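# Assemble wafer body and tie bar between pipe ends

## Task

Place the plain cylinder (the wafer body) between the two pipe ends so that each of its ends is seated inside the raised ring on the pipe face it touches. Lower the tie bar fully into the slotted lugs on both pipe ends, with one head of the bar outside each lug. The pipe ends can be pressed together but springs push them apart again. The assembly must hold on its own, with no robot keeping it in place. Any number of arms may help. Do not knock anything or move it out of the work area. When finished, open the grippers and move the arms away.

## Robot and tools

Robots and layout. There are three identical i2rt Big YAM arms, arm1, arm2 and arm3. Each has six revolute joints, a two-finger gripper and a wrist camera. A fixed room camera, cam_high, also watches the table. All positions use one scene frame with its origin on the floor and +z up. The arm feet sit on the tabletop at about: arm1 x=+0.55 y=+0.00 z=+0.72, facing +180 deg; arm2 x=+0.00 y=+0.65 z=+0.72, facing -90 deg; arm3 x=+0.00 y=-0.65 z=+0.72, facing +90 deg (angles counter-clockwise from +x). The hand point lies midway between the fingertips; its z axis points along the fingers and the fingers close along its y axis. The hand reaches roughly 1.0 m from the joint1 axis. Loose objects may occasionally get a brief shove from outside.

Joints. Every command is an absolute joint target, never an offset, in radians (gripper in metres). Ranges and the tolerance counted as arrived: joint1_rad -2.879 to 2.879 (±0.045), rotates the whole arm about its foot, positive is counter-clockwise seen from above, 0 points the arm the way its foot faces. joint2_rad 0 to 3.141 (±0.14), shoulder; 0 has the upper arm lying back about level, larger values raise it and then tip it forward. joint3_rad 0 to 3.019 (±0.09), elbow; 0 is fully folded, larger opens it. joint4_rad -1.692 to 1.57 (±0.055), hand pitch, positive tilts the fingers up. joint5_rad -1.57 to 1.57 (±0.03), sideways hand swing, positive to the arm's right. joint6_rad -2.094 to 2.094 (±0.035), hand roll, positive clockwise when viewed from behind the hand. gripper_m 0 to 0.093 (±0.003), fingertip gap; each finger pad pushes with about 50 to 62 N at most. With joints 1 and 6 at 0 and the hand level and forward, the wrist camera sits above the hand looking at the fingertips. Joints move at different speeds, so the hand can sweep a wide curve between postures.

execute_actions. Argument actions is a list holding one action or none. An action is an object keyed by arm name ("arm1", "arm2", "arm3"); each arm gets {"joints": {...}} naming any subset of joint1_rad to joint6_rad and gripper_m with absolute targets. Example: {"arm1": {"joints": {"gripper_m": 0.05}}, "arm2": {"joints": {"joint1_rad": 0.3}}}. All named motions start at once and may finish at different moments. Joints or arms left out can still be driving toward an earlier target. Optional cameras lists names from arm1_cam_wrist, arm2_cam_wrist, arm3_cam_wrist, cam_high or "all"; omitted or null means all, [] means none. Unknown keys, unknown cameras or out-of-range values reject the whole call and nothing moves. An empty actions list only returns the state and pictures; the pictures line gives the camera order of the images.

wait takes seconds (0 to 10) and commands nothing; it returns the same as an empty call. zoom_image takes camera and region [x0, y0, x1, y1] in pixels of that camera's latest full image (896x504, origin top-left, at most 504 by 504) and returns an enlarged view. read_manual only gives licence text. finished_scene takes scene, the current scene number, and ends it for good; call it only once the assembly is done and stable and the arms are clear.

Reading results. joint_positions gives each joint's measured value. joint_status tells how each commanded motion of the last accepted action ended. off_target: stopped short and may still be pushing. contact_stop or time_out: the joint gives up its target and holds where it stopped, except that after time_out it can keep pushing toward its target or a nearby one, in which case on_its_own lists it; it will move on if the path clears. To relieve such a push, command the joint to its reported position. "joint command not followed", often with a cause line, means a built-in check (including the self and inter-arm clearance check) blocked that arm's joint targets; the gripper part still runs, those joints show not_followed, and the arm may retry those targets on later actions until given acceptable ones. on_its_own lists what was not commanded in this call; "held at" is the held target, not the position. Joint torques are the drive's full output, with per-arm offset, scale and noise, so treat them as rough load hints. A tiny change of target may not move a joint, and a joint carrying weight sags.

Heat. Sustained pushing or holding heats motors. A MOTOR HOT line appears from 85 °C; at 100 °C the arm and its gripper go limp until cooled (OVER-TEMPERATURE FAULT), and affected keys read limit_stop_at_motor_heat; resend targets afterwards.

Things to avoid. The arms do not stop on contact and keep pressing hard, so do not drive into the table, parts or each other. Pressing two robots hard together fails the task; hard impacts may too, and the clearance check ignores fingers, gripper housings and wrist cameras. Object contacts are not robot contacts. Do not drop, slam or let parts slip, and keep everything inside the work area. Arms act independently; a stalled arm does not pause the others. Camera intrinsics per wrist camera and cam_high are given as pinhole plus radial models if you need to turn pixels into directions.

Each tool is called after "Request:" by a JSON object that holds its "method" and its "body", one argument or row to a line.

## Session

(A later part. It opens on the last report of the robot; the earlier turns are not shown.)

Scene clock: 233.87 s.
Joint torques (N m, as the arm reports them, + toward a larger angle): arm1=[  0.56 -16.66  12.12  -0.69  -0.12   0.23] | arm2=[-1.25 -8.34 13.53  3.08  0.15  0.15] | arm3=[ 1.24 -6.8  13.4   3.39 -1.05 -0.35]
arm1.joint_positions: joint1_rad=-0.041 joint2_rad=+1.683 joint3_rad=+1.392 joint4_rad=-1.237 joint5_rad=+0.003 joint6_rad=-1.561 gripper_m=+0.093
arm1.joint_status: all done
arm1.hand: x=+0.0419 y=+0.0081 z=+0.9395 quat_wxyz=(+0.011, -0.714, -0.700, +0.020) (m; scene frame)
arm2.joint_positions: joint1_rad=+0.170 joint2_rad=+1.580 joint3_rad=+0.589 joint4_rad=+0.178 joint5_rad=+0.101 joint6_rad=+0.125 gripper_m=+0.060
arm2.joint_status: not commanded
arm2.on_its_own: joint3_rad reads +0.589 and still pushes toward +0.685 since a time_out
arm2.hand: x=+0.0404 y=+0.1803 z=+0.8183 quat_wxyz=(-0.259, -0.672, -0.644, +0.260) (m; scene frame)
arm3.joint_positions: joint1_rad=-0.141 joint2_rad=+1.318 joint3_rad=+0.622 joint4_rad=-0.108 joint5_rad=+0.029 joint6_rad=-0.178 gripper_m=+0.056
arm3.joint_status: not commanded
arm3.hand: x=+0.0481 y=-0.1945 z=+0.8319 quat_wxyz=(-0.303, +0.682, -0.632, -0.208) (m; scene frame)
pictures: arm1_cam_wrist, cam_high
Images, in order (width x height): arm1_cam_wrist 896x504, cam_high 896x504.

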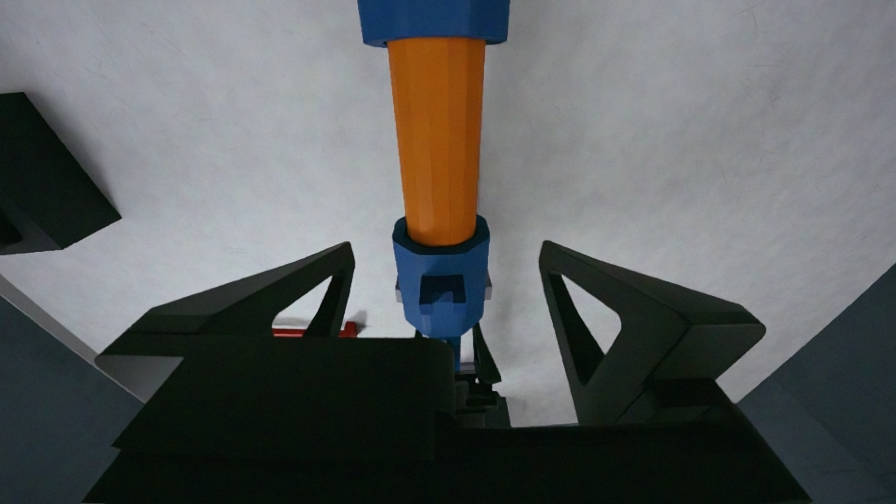

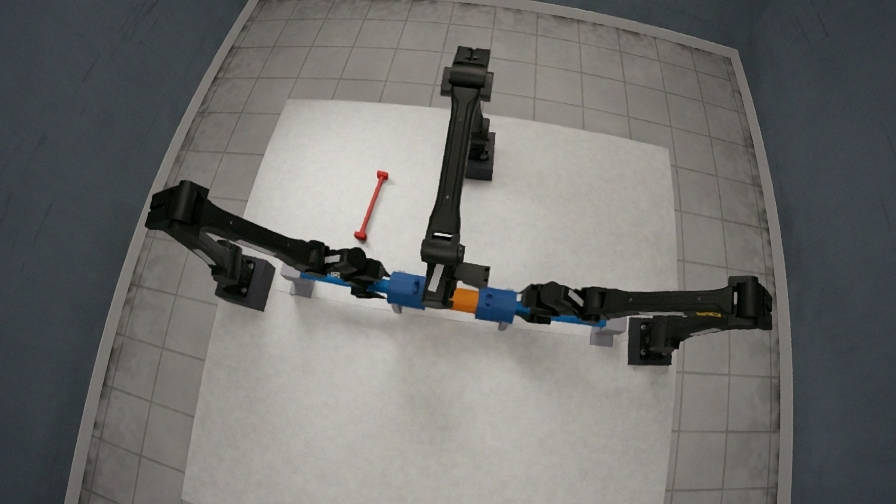

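Request:
{"method": "execute_actions", "body": {
  "actions": [
    {"arm1":{"joints":{"joint2_rad":1.25,"joint3_rad":0.93,"joint4_rad":-1.2,"joint6_rad":-0.77,"gripper_m":0.06}}}
  ],
  "cameras": []
}}

Request:
{"method": "execute_actions", "body": {
  "actions": [
    {"arm1":{"joints":{"joint1_rad":-0.95,"joint2_rad":1.47,"joint4_rad":-1.0}}}
  ],
  "cameras": ["arm1_cam_wrist","cam_high"]
}}

Scene clock: 248.97 s.
Joint torques (N m, as the arm reports them, + toward a larger angle): arm1=[ 1.29 -9.3  10.57  0.42 -0.13  0.24] | arm2=[-1.29 -8.3  13.53  3.07  0.15  0.15] | arm3=[ 1.28 -6.77 13.41  3.37 -1.05 -0.35]
arm1.joint_positions: joint1_rad=-0.041 joint2_rad=+1.246 joint3_rad=+0.921 joint4_rad=-1.208 joint5_rad=+0.003 joint6_rad=-0.781 gripper_m=+0.060
arm1.joint_status: all done
arm1.hand: x=+0.2135 y=+0.0065 z=+0.9390 quat_wxyz=(+0.002, -0.926, -0.376, +0.021) (m; scene frame)
arm2.joint_positions: joint1_rad=+0.170 joint2_rad=+1.580 joint3_rad=+0.589 joint4_rad=+0.178 joint5_rad=+0.101 joint6_rad=+0.125 gripper_m=+0.060
arm2.joint_status: not commanded
arm2.on_its_own: joint3_rad reads +0.589 and still pushes toward +0.685 since a time_out
arm2.hand: x=+0.0404 y=+0.1803 z=+0.8183 quat_wxyz=(-0.259, -0.672, -0.644, +0.260) (m; scene frame)
arm3.joint_positions: joint1_rad=-0.141 joint2_rad=+1.318 joint3_rad=+0.622 joint4_rad=-0.108 joint5_rad=+0.029 joint6_rad=-0.178 gripper_m=+0.056
arm3.joint_status: not commanded
arm3.hand: x=+0.0481 y=-0.1945 z=+0.8319 quat_wxyz=(-0.303, +0.682, -0.632, -0.208) (m; scene frame)
pictures: none
No camera images: the call's "cameras" was empty. Leave "cameras" out to get every camera's image.

Scene clock: 250.40 s.
Joint torques (N m, as the arm reports them, + toward a larger angle): arm1=[  0.87 -14.18   9.28   0.15  -0.02   0.19] | arm2=[-1.27 -8.32 13.53  3.07  0.15  0.15] | arm3=[ 1.21 -6.82 13.42  3.39 -1.05 -0.35]
arm1.joint_positions: joint1_rad=-0.946 joint2_rad=+1.487 joint3_rad=+0.921 joint4_rad=-1.009 joint5_rad=+0.001 joint6_rad=-0.780 gripper_m=+0.060
arm1.joint_status: all done
arm1.hand: x=+0.3193 y=+0.3018 z=+0.8533 quat_wxyz=(-0.010, -0.998, +0.067, -0.002) (m; scene frame)
arm2.joint_positions: joint1_rad=+0.170 joint2_rad=+1.580 joint3_rad=+0.589 joint4_rad=+0.178 joint5_rad=+0.101 joint6_rad=+0.125 gripper_m=+0.060
arm2.joint_status: not commanded
arm2.on_its_own: joint3_rad reads +0.589 and still pushes toward +0.685 since a time_out
arm2.hand: x=+0.0404 y=+0.1803 z=+0.8183 quat_wxyz=(-0.259, -0.672, -0.644, +0.260) (m; scene frame)
arm3.joint_positions: joint1_rad=-0.141 joint2_rad=+1.318 joint3_rad=+0.622 joint4_rad=-0.108 joint5_rad=+0.029 joint6_rad=-0.178 gripper_m=+0.056
arm3.joint_status: not commanded
arm3.hand: x=+0.0481 y=-0.1945 z=+0.8319 quat_wxyz=(-0.303, +0.682, -0.632, -0.208) (m; scene frame)
pictures: arm1_cam_wrist, cam_high
Images, in order (width x height): arm1_cam_wrist 896x504, cam_high 896x504.

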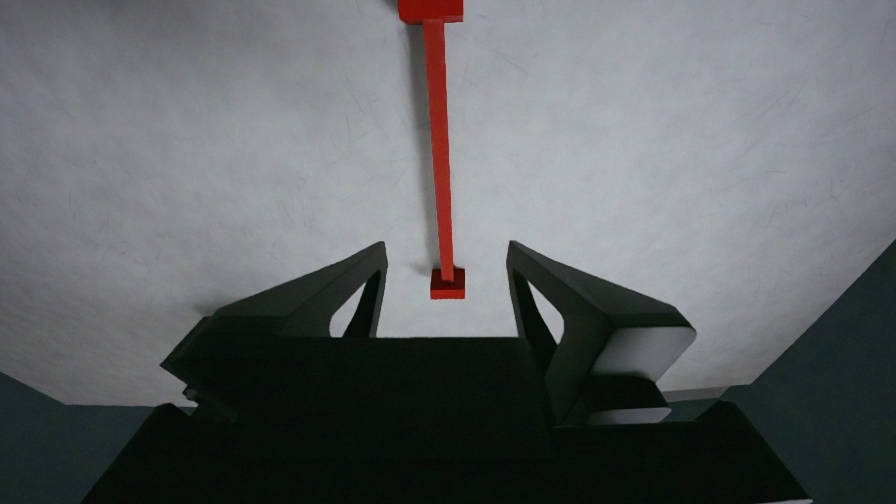

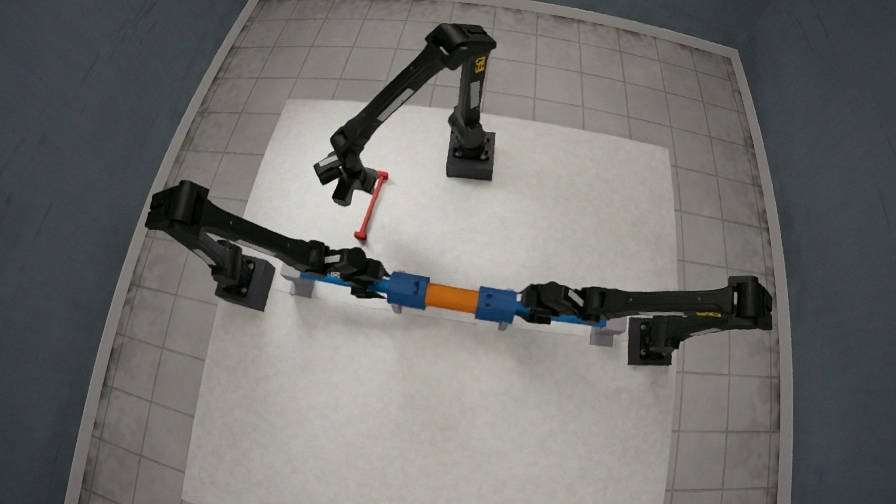

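Request:
{"method": "execute_actions", "body": {
  "actions": [
    {"arm1":{"joints":{"joint2_rad":1.68,"joint3_rad":0.80,"joint4_rad":-0.652,"joint6_rad":-0.83}}}
  ],
  "cameras": ["arm1_cam_wrist"]
}}

Scene clock: 257.60 s.
Joint torques (N m, as the arm reports them, + toward a larger angle): arm1=[  0.84 -14.84   7.44   0.4    0.01  -0.01] | arm2=[-1.26 -8.36 13.53  3.06  0.15  0.15] | arm3=[ 1.28 -6.8  13.42  3.4  -1.05 -0.35]
arm1.joint_positions: joint1_rad=-0.946 joint2_rad=+1.697 joint3_rad=+0.784 joint4_rad=-0.667 joint5_rad=+0.001 joint6_rad=-0.818 gripper_m=+0.060
arm1.joint_status: all done
arm1.hand: x=+0.3260 y=+0.2911 z=+0.7400 quat_wxyz=(-0.012, -0.999, +0.048, -0.003) (m; scene frame)
arm2.joint_positions: joint1_rad=+0.170 joint2_rad=+1.580 joint3_rad=+0.589 joint4_rad=+0.178 joint5_rad=+0.101 joint6_rad=+0.125 gripper_m=+0.060
arm2.joint_status: not commanded
arm2.on_its_own: joint3_rad reads +0.589 and still pushes toward +0.685 since a time_out
arm2.hand: x=+0.0404 y=+0.1803 z=+0.8183 quat_wxyz=(-0.259, -0.672, -0.644, +0.260) (m; scene frame)
arm3.joint_positions: joint1_rad=-0.141 joint2_rad=+1.318 joint3_rad=+0.622 joint4_rad=-0.108 joint5_rad=+0.029 joint6_rad=-0.178 gripper_m=+0.056
arm3.joint_status: not commanded
arm3.hand: x=+0.0481 y=-0.1945 z=+0.8319 quat_wxyz=(-0.303, +0.682, -0.632, -0.208) (m; scene frame)
pictures: arm1_cam_wrist
Images, in order (width x height): arm1_cam_wrist 896x504.

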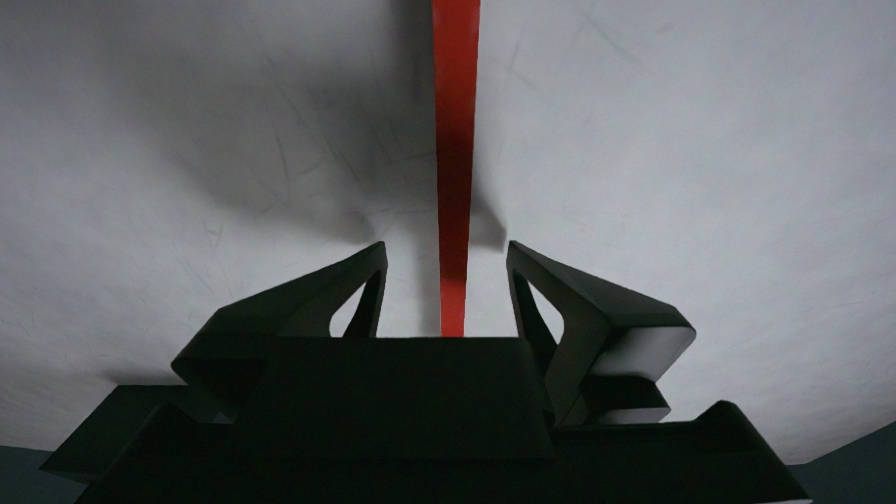

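Request:
{"method": "execute_actions", "body": {
  "actions": [
    {"arm1":{"joints":{"gripper_m":0.0}}}
  ],
  "cameras": []
}}

Request:
{"method": "execute_actions", "body": {
  "actions": [
    {"arm1":{"joints":{"joint2_rad":1.2,"joint3_rad":0.93,"joint4_rad":-1.27}}}
  ],
  "cameras": []
}}

Request:
{"method": "execute_actions", "body": {
  "actions": [
    {"arm1":{"joints":{"joint1_rad":-0.012,"joint6_rad":-1.553}}}
  ],
  "cameras": ["cam_high"]
}}

Request:
{"method": "execute_actions", "body": {
  "actions": [
    {"arm1":{"joints":{"joint2_rad":1.67,"joint3_rad":1.46,"joint4_rad":-1.30}}}
  ]
}}

Scene clock: 265.67 s.
Joint torques (N m, as the arm reports them, + toward a larger angle): arm1=[  0.87 -14.58   7.37   0.51  -0.02   0.04] | arm2=[-1.26 -8.33 13.54  3.06  0.15  0.15] | arm3=[ 1.25 -6.77 13.42  3.38 -1.06 -0.35]
arm1.joint_positions: joint1_rad=-0.946 joint2_rad=+1.696 joint3_rad=+0.784 joint4_rad=-0.665 joint5_rad=+0.001 joint6_rad=-0.820 gripper_m=+0.011
arm1.joint_status: gripper_m off_target (ended at +0.011, target +0.000)
arm1.hand: x=+0.3258 y=+0.2915 z=+0.7402 quat_wxyz=(-0.011, -0.999, +0.048, -0.003) (m; scene frame)
arm2.joint_positions: joint1_rad=+0.170 joint2_rad=+1.580 joint3_rad=+0.589 joint4_rad=+0.178 joint5_rad=+0.101 joint6_rad=+0.125 gripper_m=+0.060
arm2.joint_status: not commanded
arm2.on_its_own: joint3_rad reads +0.589 and still pushes toward +0.685 since a time_out
arm2.hand: x=+0.0404 y=+0.1803 z=+0.8183 quat_wxyz=(-0.259, -0.672, -0.644, +0.260) (m; scene frame)
arm3.joint_positions: joint1_rad=-0.141 joint2_rad=+1.318 joint3_rad=+0.622 joint4_rad=-0.108 joint5_rad=+0.029 joint6_rad=-0.178 gripper_m=+0.056
arm3.joint_status: not commanded
arm3.hand: x=+0.0481 y=-0.1945 z=+0.8319 quat_wxyz=(-0.303, +0.682, -0.632, -0.208) (m; scene frame)
pictures: none
No camera images: the call's "cameras" was empty. Leave "cameras" out to get every camera's image.

Scene clock: 266.97 s.
Joint torques (N m, as the arm reports them, + toward a larger angle): arm1=[ 0.65 -8.52 12.52 -0.7  -0.04  0.03] | arm2=[-1.3  -8.32 13.54  3.06  0.15  0.15] | arm3=[ 1.23 -6.79 13.41  3.38 -1.05 -0.35]
arm1.joint_positions: joint1_rad=-0.946 joint2_rad=+1.198 joint3_rad=+0.898 joint4_rad=-1.257 joint5_rad=+0.001 joint6_rad=-0.820 gripper_m=+0.011
arm1.joint_status: all done
arm1.hand: x=+0.3582 y=+0.2529 z=+0.9407 quat_wxyz=(-0.002, -0.999, +0.048, +0.004) (m; scene frame)
arm2.joint_positions: joint1_rad=+0.170 joint2_rad=+1.580 joint3_rad=+0.589 joint4_rad=+0.178 joint5_rad=+0.101 joint6_rad=+0.125 gripper_m=+0.060
arm2.joint_status: not commanded
arm2.on_its_own: joint3_rad reads +0.589 and still pushes toward +0.685 since a time_out
arm2.hand: x=+0.0404 y=+0.1803 z=+0.8183 quat_wxyz=(-0.259, -0.672, -0.644, +0.260) (m; scene frame)
arm3.joint_positions: joint1_rad=-0.141 joint2_rad=+1.318 joint3_rad=+0.622 joint4_rad=-0.108 joint5_rad=+0.029 joint6_rad=-0.178 gripper_m=+0.056
arm3.joint_status: not commanded
arm3.hand: x=+0.0481 y=-0.1945 z=+0.8319 quat_wxyz=(-0.303, +0.682, -0.632, -0.208) (m; scene frame)
pictures: none
No camera images: the call's "cameras" was empty. Leave "cameras" out to get every camera's image.

Scene clock: 268.67 s.
Joint torques (N m, as the arm reports them, + toward a larger angle): arm1=[ 1.4  -8.41 12.63 -0.71 -0.06  0.04] | arm2=[-1.3  -8.32 13.54  3.08  0.15  0.15] | arm3=[ 1.29 -6.81 13.41  3.39 -1.05 -0.34]
arm1.joint_positions: joint1_rad=-0.018 joint2_rad=+1.199 joint3_rad=+0.898 joint4_rad=-1.257 joint5_rad=+0.000 joint6_rad=-1.541 gripper_m=+0.011
arm1.joint_status: all done
arm1.hand: x=+0.2346 y=-0.0015 z=+0.9446 quat_wxyz=(-0.001, -0.713, -0.702, +0.011) (m; scene frame)
arm2.joint_positions: joint1_rad=+0.170 joint2_rad=+1.580 joint3_rad=+0.589 joint4_rad=+0.178 joint5_rad=+0.101 joint6_rad=+0.125 gripper_m=+0.060
arm2.joint_status: not commanded
arm2.on_its_own: joint3_rad reads +0.589 and still pushes toward +0.685 since a time_out
arm2.hand: x=+0.0404 y=+0.1803 z=+0.8183 quat_wxyz=(-0.259, -0.672, -0.644, +0.260) (m; scene frame)
arm3.joint_positions: joint1_rad=-0.141 joint2_rad=+1.318 joint3_rad=+0.622 joint4_rad=-0.108 joint5_rad=+0.029 joint6_rad=-0.178 gripper_m=+0.056
arm3.joint_status: not commanded
arm3.hand: x=+0.0481 y=-0.1945 z=+0.8319 quat_wxyz=(-0.303, +0.682, -0.632, -0.208) (m; scene frame)
pictures: cam_high
Images, in order (width x height): cam_high 896x504.

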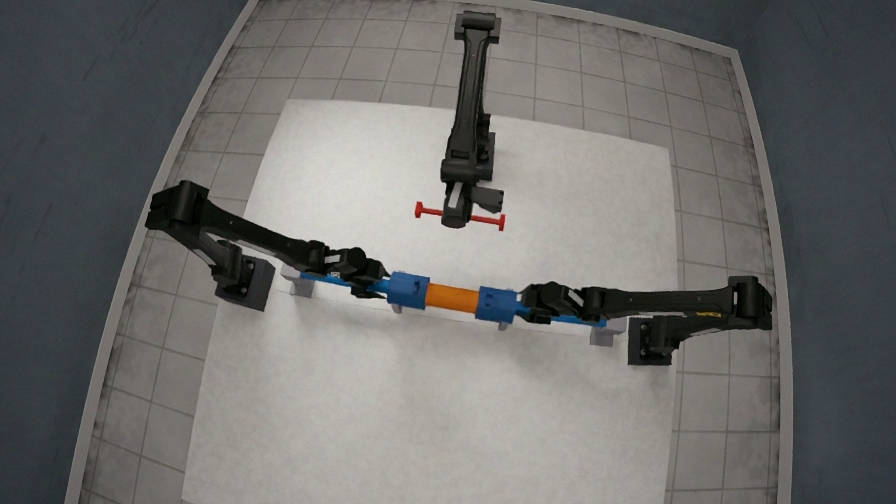

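Scene clock: 269.90 s.
Joint torques (N m, as the arm reports them, + toward a larger angle): arm1=[  1.98 -18.74  15.29  -0.61  -0.03   0.01] | arm2=[-1.31 -8.33 13.55  3.07  0.15  0.15] | arm3=[ 1.23 -6.8  13.42  3.4  -1.05 -0.35]
arm1.joint_positions: joint1_rad=-0.018 joint2_rad=+1.682 joint3_rad=+1.395 joint4_rad=-1.295 joint5_rad=+0.000 joint6_rad=-1.543 gripper_m=+0.011
arm1.joint_status: all done
arm1.hand: x=+0.0553 y=-0.0040 z=+0.9410 quat_wxyz=(-0.009, -0.712, -0.702, +0.002) (m; scene frame)
arm2.joint_positions: joint1_rad=+0.170 joint2_rad=+1.580 joint3_rad=+0.589 joint4_rad=+0.178 joint5_rad=+0.101 joint6_rad=+0.125 gripper_m=+0.060
arm2.joint_status: not commanded
arm2.on_its_own: joint3_rad reads +0.589 and still pushes toward +0.685 since a time_out
arm2.hand: x=+0.0404 y=+0.1803 z=+0.8183 quat_wxyz=(-0.259, -0.672, -0.644, +0.260) (m; scene frame)
arm3.joint_positions: joint1_rad=-0.141 joint2_rad=+1.318 joint3_rad=+0.622 joint4_rad=-0.108 joint5_rad=+0.029 joint6_rad=-0.178 gripper_m=+0.056
arm3.joint_status: not commanded
arm3.hand: x=+0.0481 y=-0.1945 z=+0.8319 quat_wxyz=(-0.303, +0.682, -0.632, -0.208) (m; scene frame)
pictures: arm1_cam_wrist, arm2_cam_wrist, arm3_cam_wrist, cam_high
Images, in order (width x height): arm1_cam_wrist 896x504, arm2_cam_wrist 896x504, arm3_cam_wrist 896x504, cam_high 896x504.

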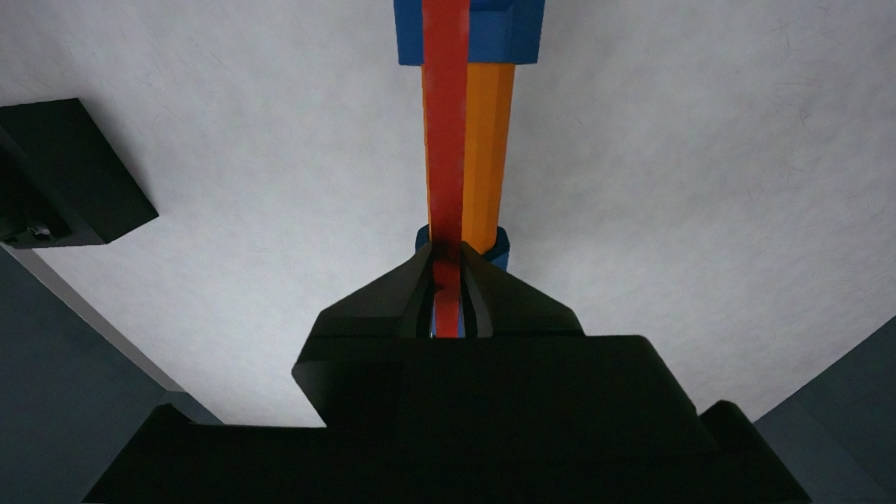

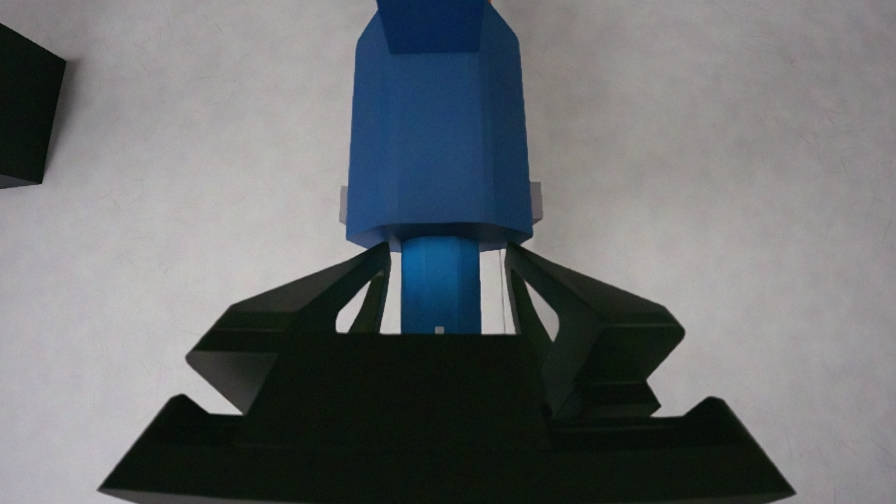

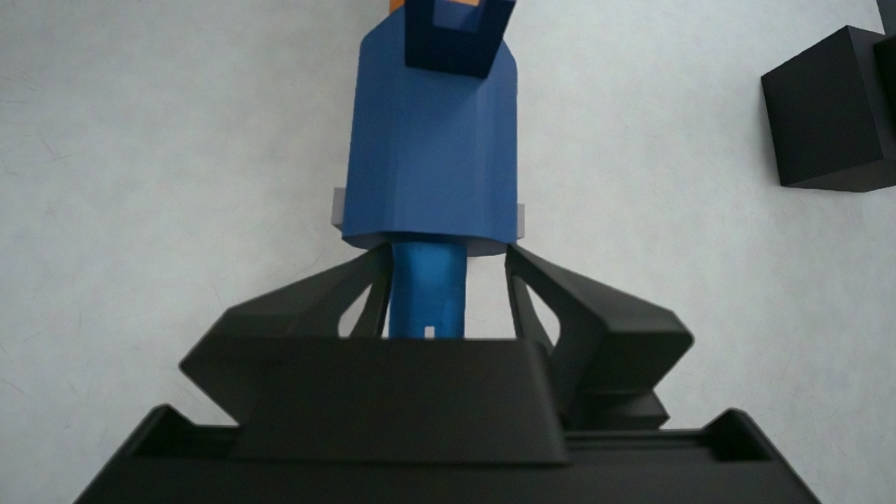

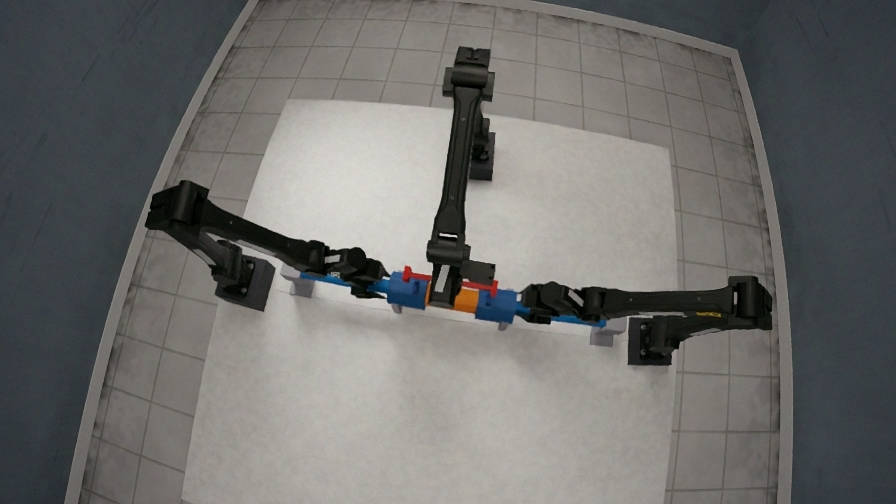

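Request:
{"method": "execute_actions", "body": {
  "actions": [
    {"arm1":{"joints":{"joint2_rad":1.708,"joint3_rad":1.43,"joint4_rad":-1.228,"joint5_rad":0.025,"joint1_rad":-0.002,"joint6_rad":-1.52}}}
  ],
  "cameras": ["arm1_cam_wrist","cam_high"]
}}

Request:
{"method": "zoom_image", "body": {
  "camera": "cam_high",
  "region": [385, 255, 525, 325]
}}

Scene clock: 275.73 s.
Joint torques (N m, as the arm reports them, + toward a larger angle): arm1=[  2.56 -18.3   12.76   0.4    0.11   0.21] | arm2=[-1.23 -8.32 13.54  3.07  0.15  0.15] | arm3=[ 1.26 -6.84 13.42  3.39 -1.05 -0.35]
arm1.joint_positions: joint1_rad=-0.016 joint2_rad=+1.713 joint3_rad=+1.395 joint4_rad=-1.243 joint5_rad=+0.021 joint6_rad=-1.531 gripper_m=+0.011
arm1.joint_status: all done
arm1.hand: x=+0.0421 y=-0.0018 z=+0.9260 quat_wxyz=(+0.006, -0.715, -0.699, +0.002) (m; scene frame)
arm2.joint_positions: joint1_rad=+0.170 joint2_rad=+1.580 joint3_rad=+0.589 joint4_rad=+0.178 joint5_rad=+0.101 joint6_rad=+0.125 gripper_m=+0.060
arm2.joint_status: not commanded
arm2.on_its_own: joint3_rad reads +0.589 and still pushes toward +0.685 since a time_out
arm2.hand: x=+0.0404 y=+0.1803 z=+0.8183 quat_wxyz=(-0.259, -0.672, -0.644, +0.260) (m; scene frame)
arm3.joint_positions: joint1_rad=-0.141 joint2_rad=+1.318 joint3_rad=+0.622 joint4_rad=-0.108 joint5_rad=+0.029 joint6_rad=-0.178 gripper_m=+0.056
arm3.joint_status: not commanded
arm3.hand: x=+0.0481 y=-0.1945 z=+0.8319 quat_wxyz=(-0.303, +0.682, -0.632, -0.208) (m; scene frame)
pictures: arm1_cam_wrist, cam_high
Images, in order (width x height): arm1_cam_wrist 896x504, cam_high 896x504.

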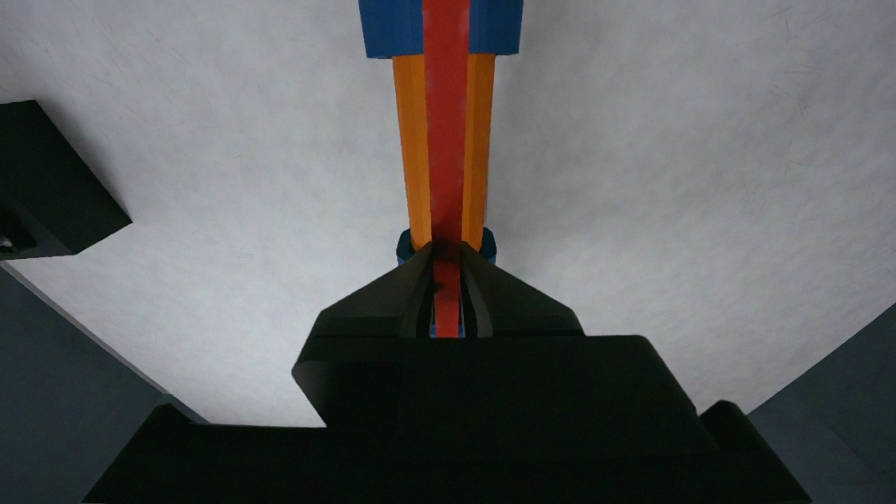

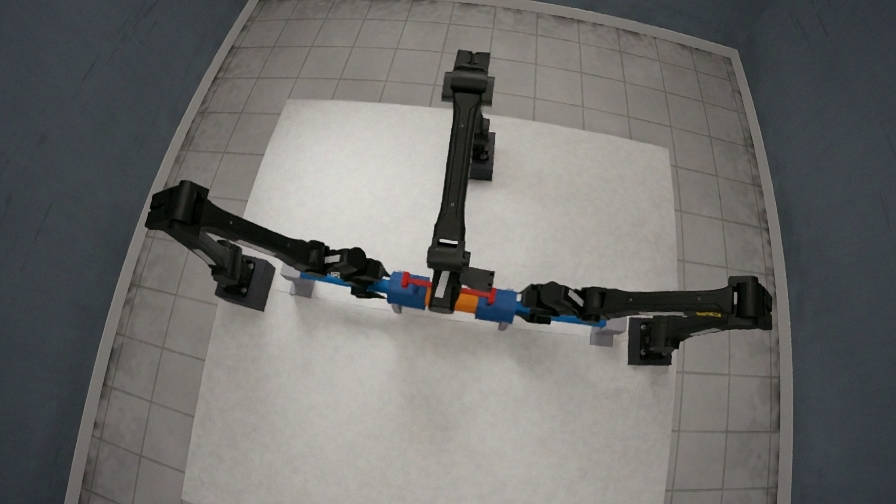

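Region (385, 255, 525, 325) of cam_high's 896x504 image, scaled by 3.600, with more detail than that image has.

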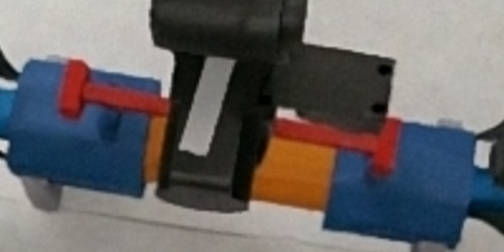

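Request:
{"method": "execute_actions", "body": {
  "actions": [
    {"arm1":{"joints":{"joint1_rad":0.012}}}
  ],
  "cameras": ["arm1_cam_wrist","cam_high"]
}}

Request:
{"method": "zoom_image", "body": {
  "camera": "cam_high",
  "region": [385, 255, 525, 325]
}}

Scene clock: 283.47 s.
Joint torques (N m, as the arm reports them, + toward a larger angle): arm1=[  1.88 -17.62  12.74   0.39   0.09   0.2 ] | arm2=[-1.27 -8.33 13.54  3.08  0.15  0.15] | arm3=[ 1.26 -6.84 13.4   3.38 -1.06 -0.35]
arm1.joint_positions: joint1_rad=+0.003 joint2_rad=+1.713 joint3_rad=+1.395 joint4_rad=-1.243 joint5_rad=+0.022 joint6_rad=-1.531 gripper_m=+0.011
arm1.joint_status: all done
arm1.hand: x=+0.0422 y=-0.0112 z=+0.9262 quat_wxyz=(+0.006, -0.709, -0.705, +0.002) (m; scene frame)
arm2.joint_positions: joint1_rad=+0.170 joint2_rad=+1.580 joint3_rad=+0.589 joint4_rad=+0.178 joint5_rad=+0.101 joint6_rad=+0.125 gripper_m=+0.060
arm2.joint_status: not commanded
arm2.on_its_own: joint3_rad reads +0.589 and still pushes toward +0.685 since a time_out
arm2.hand: x=+0.0404 y=+0.1803 z=+0.8183 quat_wxyz=(-0.259, -0.672, -0.644, +0.260) (m; scene frame)
arm3.joint_positions: joint1_rad=-0.141 joint2_rad=+1.318 joint3_rad=+0.622 joint4_rad=-0.108 joint5_rad=+0.029 joint6_rad=-0.178 gripper_m=+0.056
arm3.joint_status: not commanded
arm3.hand: x=+0.0481 y=-0.1945 z=+0.8319 quat_wxyz=(-0.303, +0.682, -0.632, -0.208) (m; scene frame)
pictures: arm1_cam_wrist, cam_high
Images, in order (width x height): arm1_cam_wrist 896x504, cam_high 896x504.

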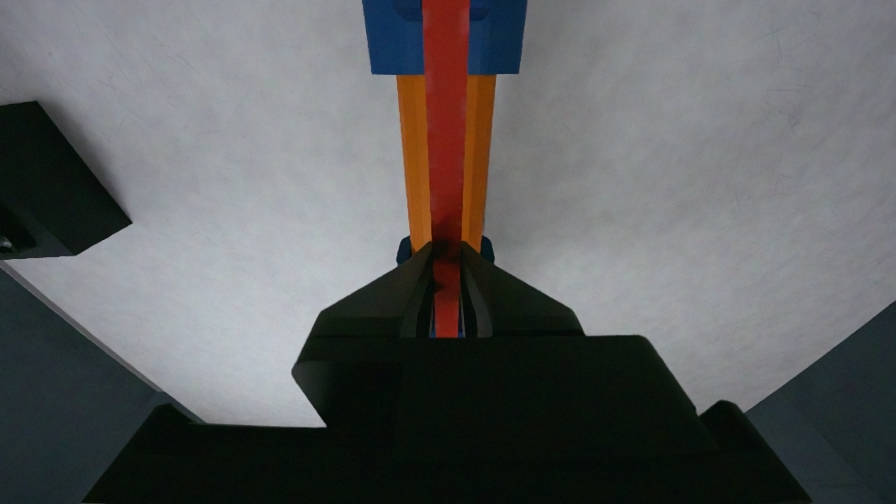

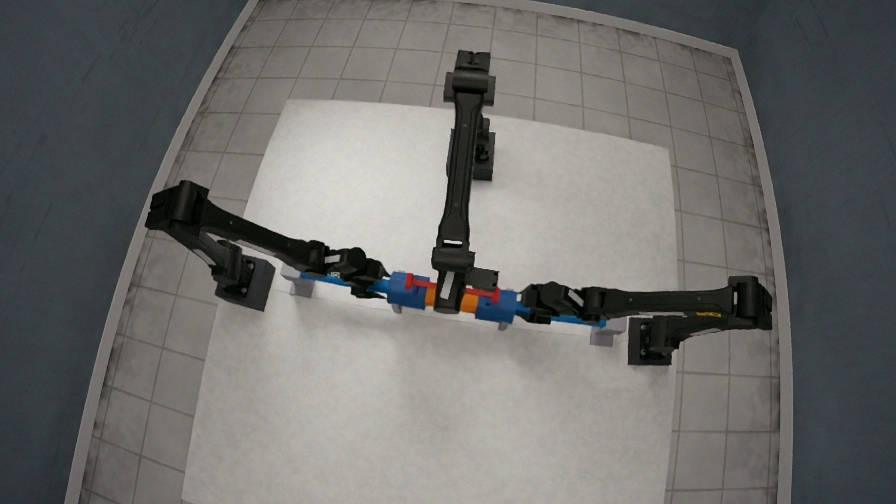

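Region (385, 255, 525, 325) of cam_high's 896x504 image, scaled by 3.600, with more detail than that image has.

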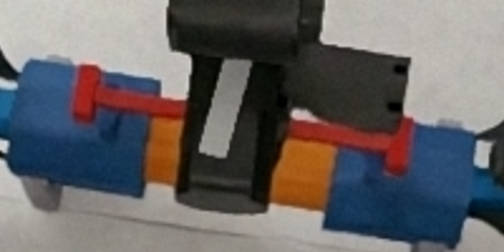

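Try lowering gently.

Request:
{"method": "execute_actions", "body": {
  "actions": [
    {"arm1":{"joints":{"joint2_rad":1.75,"joint6_rad":-1.512,"joint1_rad":0.003}}}
  ]
}}

Request:
{"method": "zoom_image", "body": {
  "camera": "cam_high",
  "region": [385, 255, 525, 325]
}}

Scene clock: 288.30 s.
Joint torques (N m, as the arm reports them, + toward a larger angle): arm1=[  1.64 -19.    12.57   0.36   0.14   0.24] | arm2=[-1.27 -8.33 13.54  3.07  0.15  0.15] | arm3=[ 1.27 -6.77 13.4   3.39 -1.05 -0.35]
arm1.joint_positions: joint1_rad=+0.003 joint2_rad=+1.758 joint3_rad=+1.395 joint4_rad=-1.242 joint5_rad=+0.022 joint6_rad=-1.523 gripper_m=+0.011
arm1.joint_status: all done
arm1.hand: x=+0.0425 y=-0.0115 z=+0.9043 quat_wxyz=(-0.009, -0.711, -0.703, -0.014) (m; scene frame)
arm2.joint_positions: joint1_rad=+0.170 joint2_rad=+1.580 joint3_rad=+0.589 joint4_rad=+0.178 joint5_rad=+0.101 joint6_rad=+0.125 gripper_m=+0.060
arm2.joint_status: not commanded
arm2.on_its_own: joint3_rad reads +0.589 and still pushes toward +0.685 since a time_out
arm2.hand: x=+0.0404 y=+0.1803 z=+0.8183 quat_wxyz=(-0.259, -0.672, -0.644, +0.260) (m; scene frame)
arm3.joint_positions: joint1_rad=-0.141 joint2_rad=+1.318 joint3_rad=+0.622 joint4_rad=-0.108 joint5_rad=+0.029 joint6_rad=-0.178 gripper_m=+0.056
arm3.joint_status: not commanded
arm3.hand: x=+0.0481 y=-0.1945 z=+0.8319 quat_wxyz=(-0.303, +0.682, -0.632, -0.208) (m; scene frame)
pictures: arm1_cam_wrist, arm2_cam_wrist, arm3_cam_wrist, cam_high
Images, in order (width x height): arm1_cam_wrist 896x504, arm2_cam_wrist 896x504, arm3_cam_wrist 896x504, cam_high 896x504.

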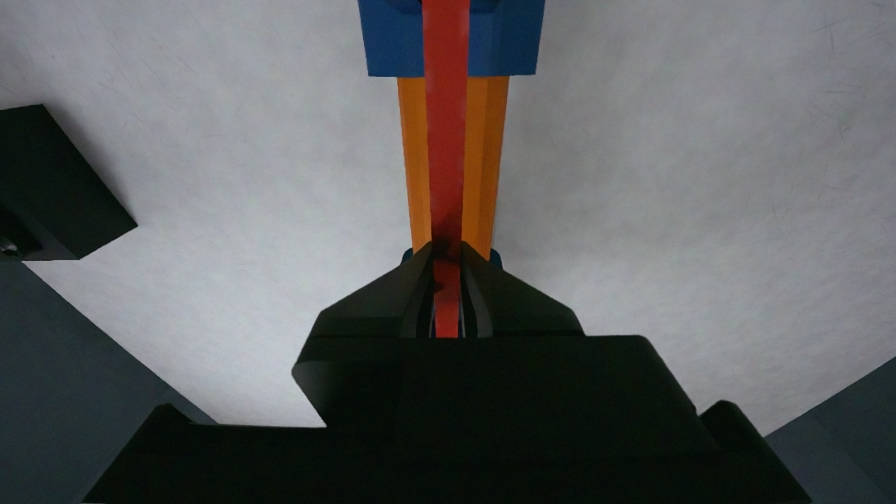

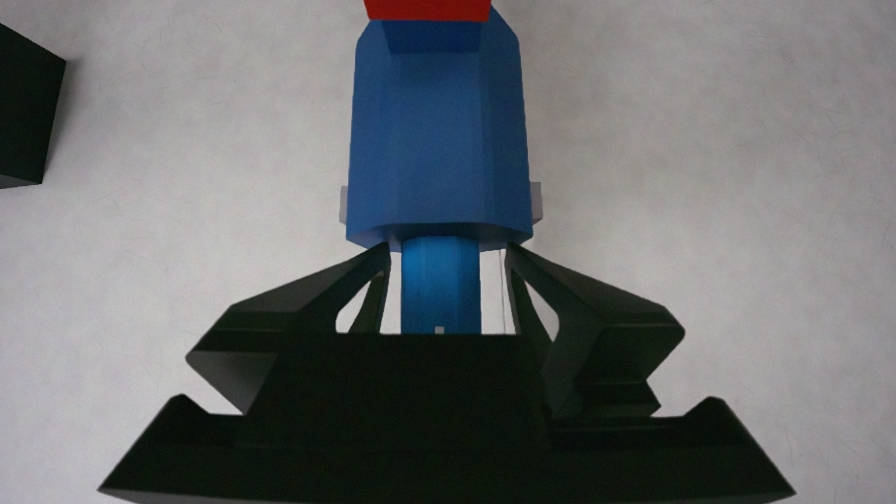

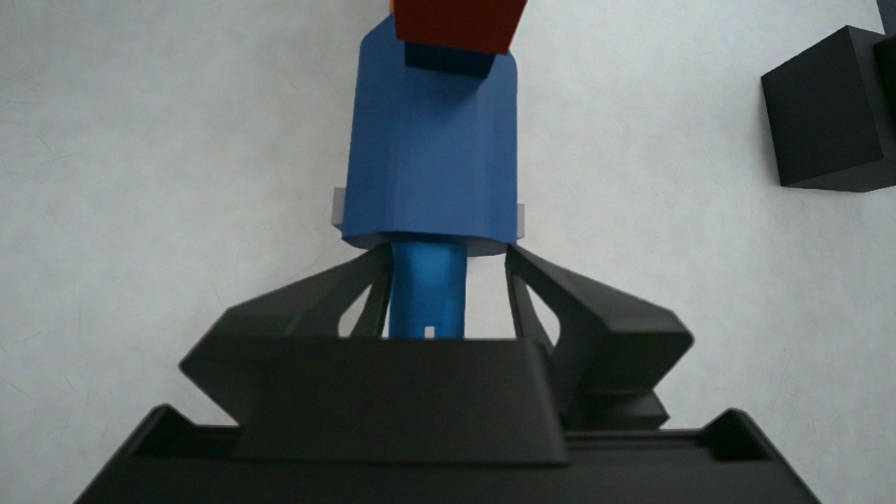

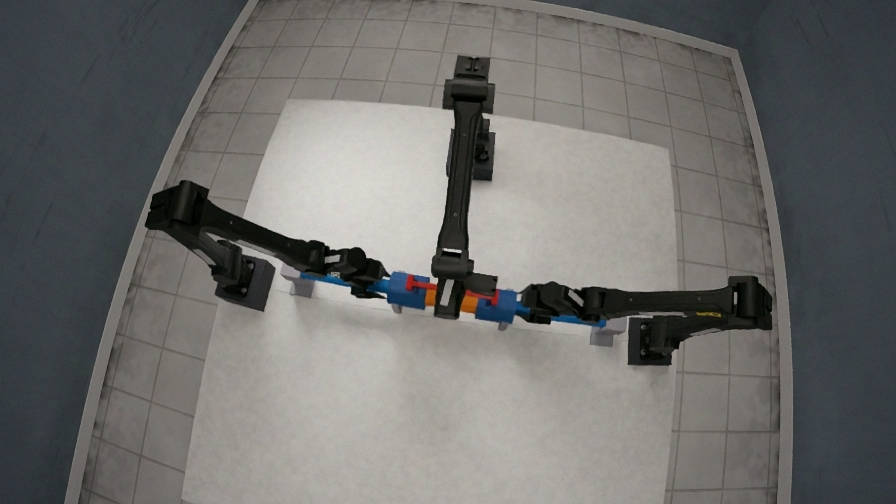

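Region (385, 255, 525, 325) of cam_high's 896x504 image, scaled by 3.600, with more detail than that image has.

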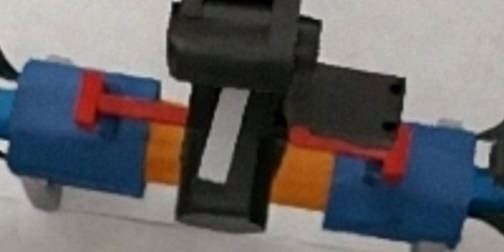

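Heads cleared the lugs. Continue down.

Request:
{"method": "execute_actions", "body": {
  "actions": [
    {"arm1":{"joints":{"joint2_rad":1.80,"joint4_rad":-1.222}}}
  ],
  "cameras": ["arm2_cam_wrist","arm3_cam_wrist"]
}}

Scene clock: 290.77 s.
Joint torques (N m, as the arm reports them, + toward a larger angle): arm1=[  1.73 -15.05  12.41   0.35   0.14   0.25] | arm2=[-1.24 -8.31 13.51  3.07  0.15  0.15] | arm3=[ 1.27 -6.85 13.4   3.38 -1.05 -0.35]
arm1.joint_positions: joint1_rad=+0.003 joint2_rad=+1.774 joint3_rad=+1.395 joint4_rad=-1.236 joint5_rad=+0.022 joint6_rad=-1.523 gripper_m=+0.011
arm1.joint_status: all done
arm1.hand: x=+0.0414 y=-0.0116 z=+0.8969 quat_wxyz=(-0.012, -0.711, -0.703, -0.018) (m; scene frame)
arm2.joint_positions: joint1_rad=+0.169 joint2_rad=+1.580 joint3_rad=+0.589 joint4_rad=+0.178 joint5_rad=+0.101 joint6_rad=+0.125 gripper_m=+0.060
arm2.joint_status: not commanded
arm2.on_its_own: joint3_rad reads +0.589 and still pushes toward +0.685 since a time_out
arm2.hand: x=+0.0403 y=+0.1803 z=+0.8183 quat_wxyz=(-0.259, -0.672, -0.643, +0.260) (m; scene frame)
arm3.joint_positions: joint1_rad=-0.141 joint2_rad=+1.318 joint3_rad=+0.622 joint4_rad=-0.108 joint5_rad=+0.029 joint6_rad=-0.178 gripper_m=+0.056
arm3.joint_status: not commanded
arm3.hand: x=+0.0481 y=-0.1945 z=+0.8319 quat_wxyz=(-0.303, +0.682, -0.632, -0.208) (m; scene frame)
pictures: arm2_cam_wrist, arm3_cam_wrist
Images, in order (width x height): arm2_cam_wrist 896x504, arm3_cam_wrist 896x504.

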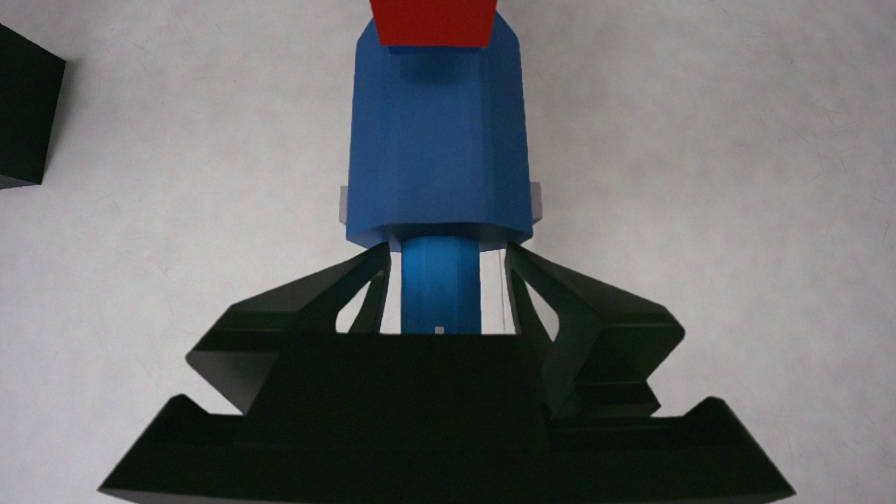

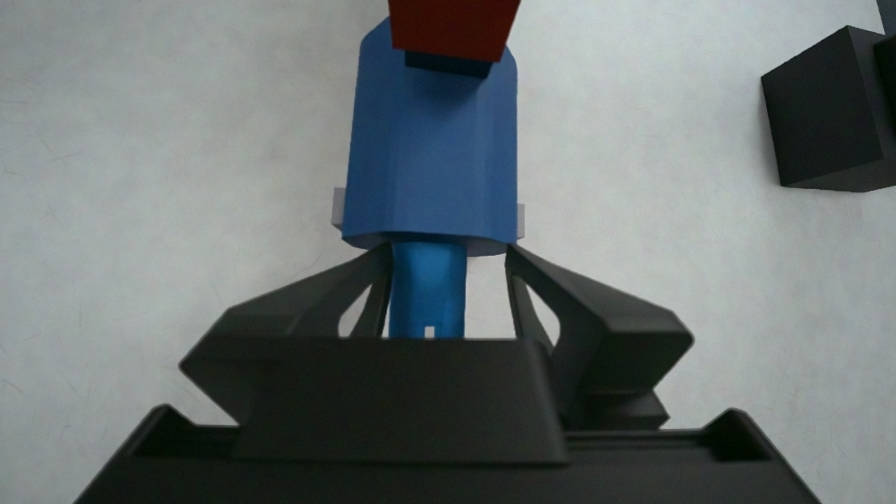

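Request:
{"method": "execute_actions", "body": {
  "actions": [
    {"arm1":{"joints":{"joint2_rad":1.73,"joint4_rad":-1.258,"joint6_rad":-1.548}}}
  ],
  "cameras": []
}}

Request:
{"method": "execute_actions", "body": {
  "actions": [
    {"arm1":{"joints":{"joint2_rad":1.80}}}
  ]
}}

Scene clock: 294.73 s.
Joint torques (N m, as the arm reports them, + toward a larger angle): arm1=[  1.56 -21.3   12.29  -1.06   0.1   -0.03] | arm2=[-1.2  -8.33 13.53  3.07  0.15  0.15] | arm3=[ 1.26 -6.81 13.42  3.38 -1.05 -0.35]
arm1.joint_positions: joint1_rad=+0.003 joint2_rad=+1.761 joint3_rad=+1.395 joint4_rad=-1.245 joint5_rad=+0.022 joint6_rad=-1.536 gripper_m=+0.011
arm1.joint_status: all done
arm1.hand: x=+0.0432 y=-0.0115 z=+0.9033 quat_wxyz=(-0.011, -0.707, -0.707, -0.016) (m; scene frame)
arm2.joint_positions: joint1_rad=+0.169 joint2_rad=+1.580 joint3_rad=+0.589 joint4_rad=+0.178 joint5_rad=+0.101 joint6_rad=+0.125 gripper_m=+0.060
arm2.joint_status: not commanded
arm2.on_its_own: joint3_rad reads +0.589 and still pushes toward +0.685 since a time_out
arm2.hand: x=+0.0403 y=+0.1803 z=+0.8183 quat_wxyz=(-0.259, -0.672, -0.643, +0.260) (m; scene frame)
arm3.joint_positions: joint1_rad=-0.141 joint2_rad=+1.318 joint3_rad=+0.622 joint4_rad=-0.108 joint5_rad=+0.029 joint6_rad=-0.178 gripper_m=+0.056
arm3.joint_status: not commanded
arm3.hand: x=+0.0481 y=-0.1945 z=+0.8319 quat_wxyz=(-0.303, +0.682, -0.632, -0.208) (m; scene frame)
pictures: none
No camera images: the call's "cameras" was empty. Leave "cameras" out to get every camera's image.

Scene clock: 295.50 s.
Joint torques (N m, as the arm reports them, + toward a larger angle): arm1=[  1.08 -17.31  11.87  -0.78  -0.07  -0.01] | arm2=[-1.15 -8.41 13.48  3.08  0.16  0.15] | arm3=[ 1.26 -6.85 13.42  3.38 -1.06 -0.35]
arm1.joint_positions: joint1_rad=+0.003 joint2_rad=+1.794 joint3_rad=+1.398 joint4_rad=-1.247 joint5_rad=+0.026 joint6_rad=-1.538 gripper_m=+0.011
arm1.joint_status: all done
arm1.hand: x=+0.0438 y=-0.0110 z=+0.8882 quat_wxyz=(-0.020, -0.706, -0.708, -0.029) (m; scene frame)
arm2.joint_positions: joint1_rad=+0.169 joint2_rad=+1.581 joint3_rad=+0.589 joint4_rad=+0.178 joint5_rad=+0.101 joint6_rad=+0.125 gripper_m=+0.060
arm2.joint_status: not commanded
arm2.on_its_own: joint3_rad reads +0.589 and still pushes toward +0.685 since a time_out
arm2.hand: x=+0.0403 y=+0.1802 z=+0.8181 quat_wxyz=(-0.259, -0.672, -0.644, +0.259) (m; scene frame)
arm3.joint_positions: joint1_rad=-0.141 joint2_rad=+1.319 joint3_rad=+0.623 joint4_rad=-0.108 joint5_rad=+0.030 joint6_rad=-0.178 gripper_m=+0.056
arm3.joint_status: not commanded
arm3.hand: x=+0.0482 y=-0.1944 z=+0.8317 quat_wxyz=(-0.303, +0.682, -0.632, -0.208) (m; scene frame)
pictures: arm1_cam_wrist, arm2_cam_wrist, arm3_cam_wrist, cam_high
Images, in order (width x height): arm1_cam_wrist 896x504, arm2_cam_wrist 896x504, arm3_cam_wrist 896x504, cam_high 896x504.

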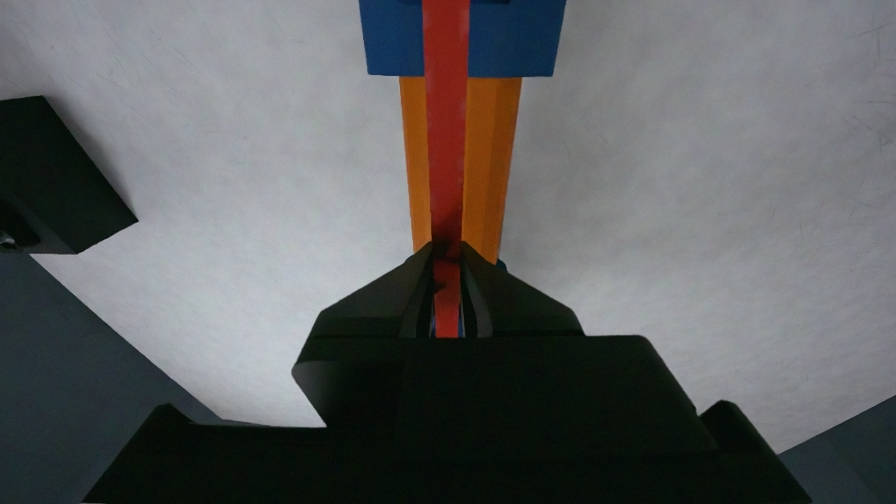

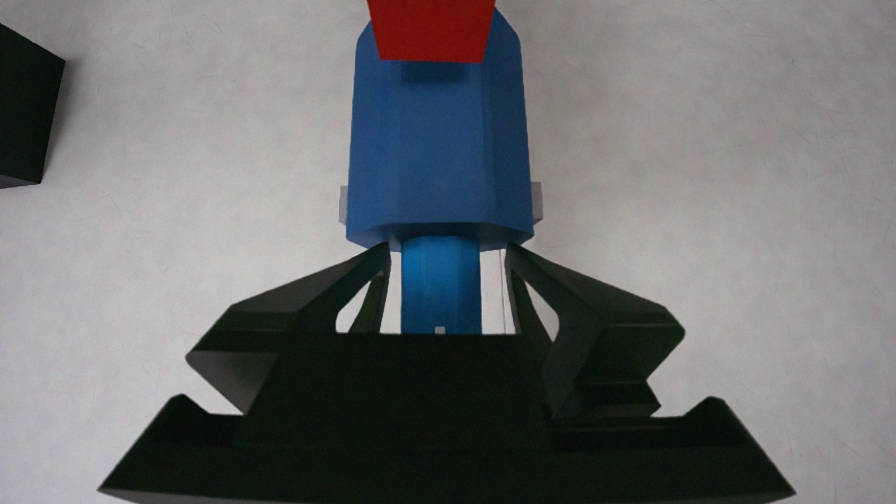

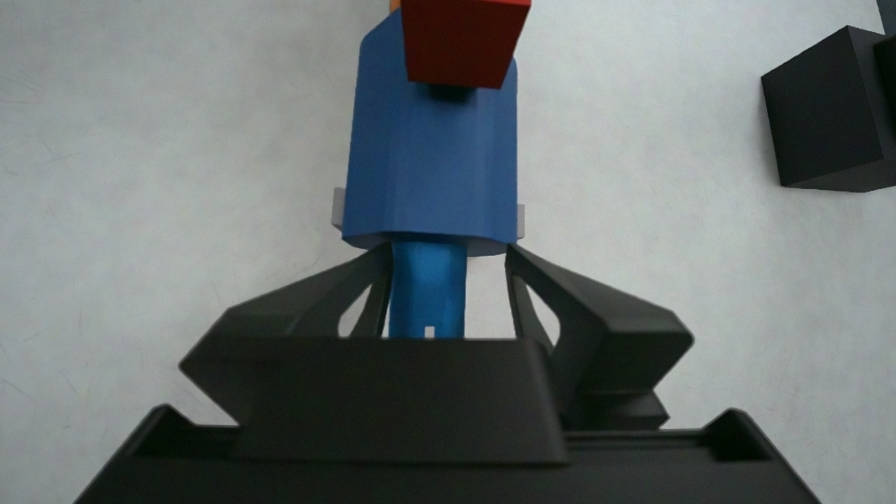

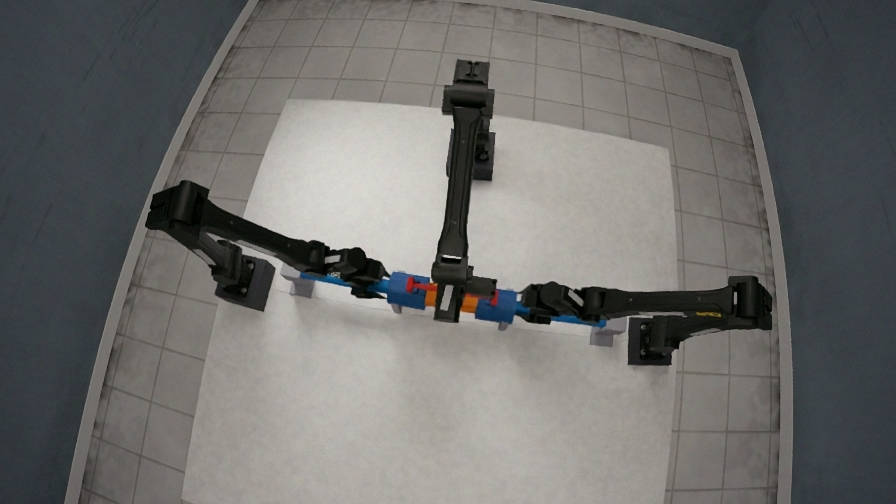

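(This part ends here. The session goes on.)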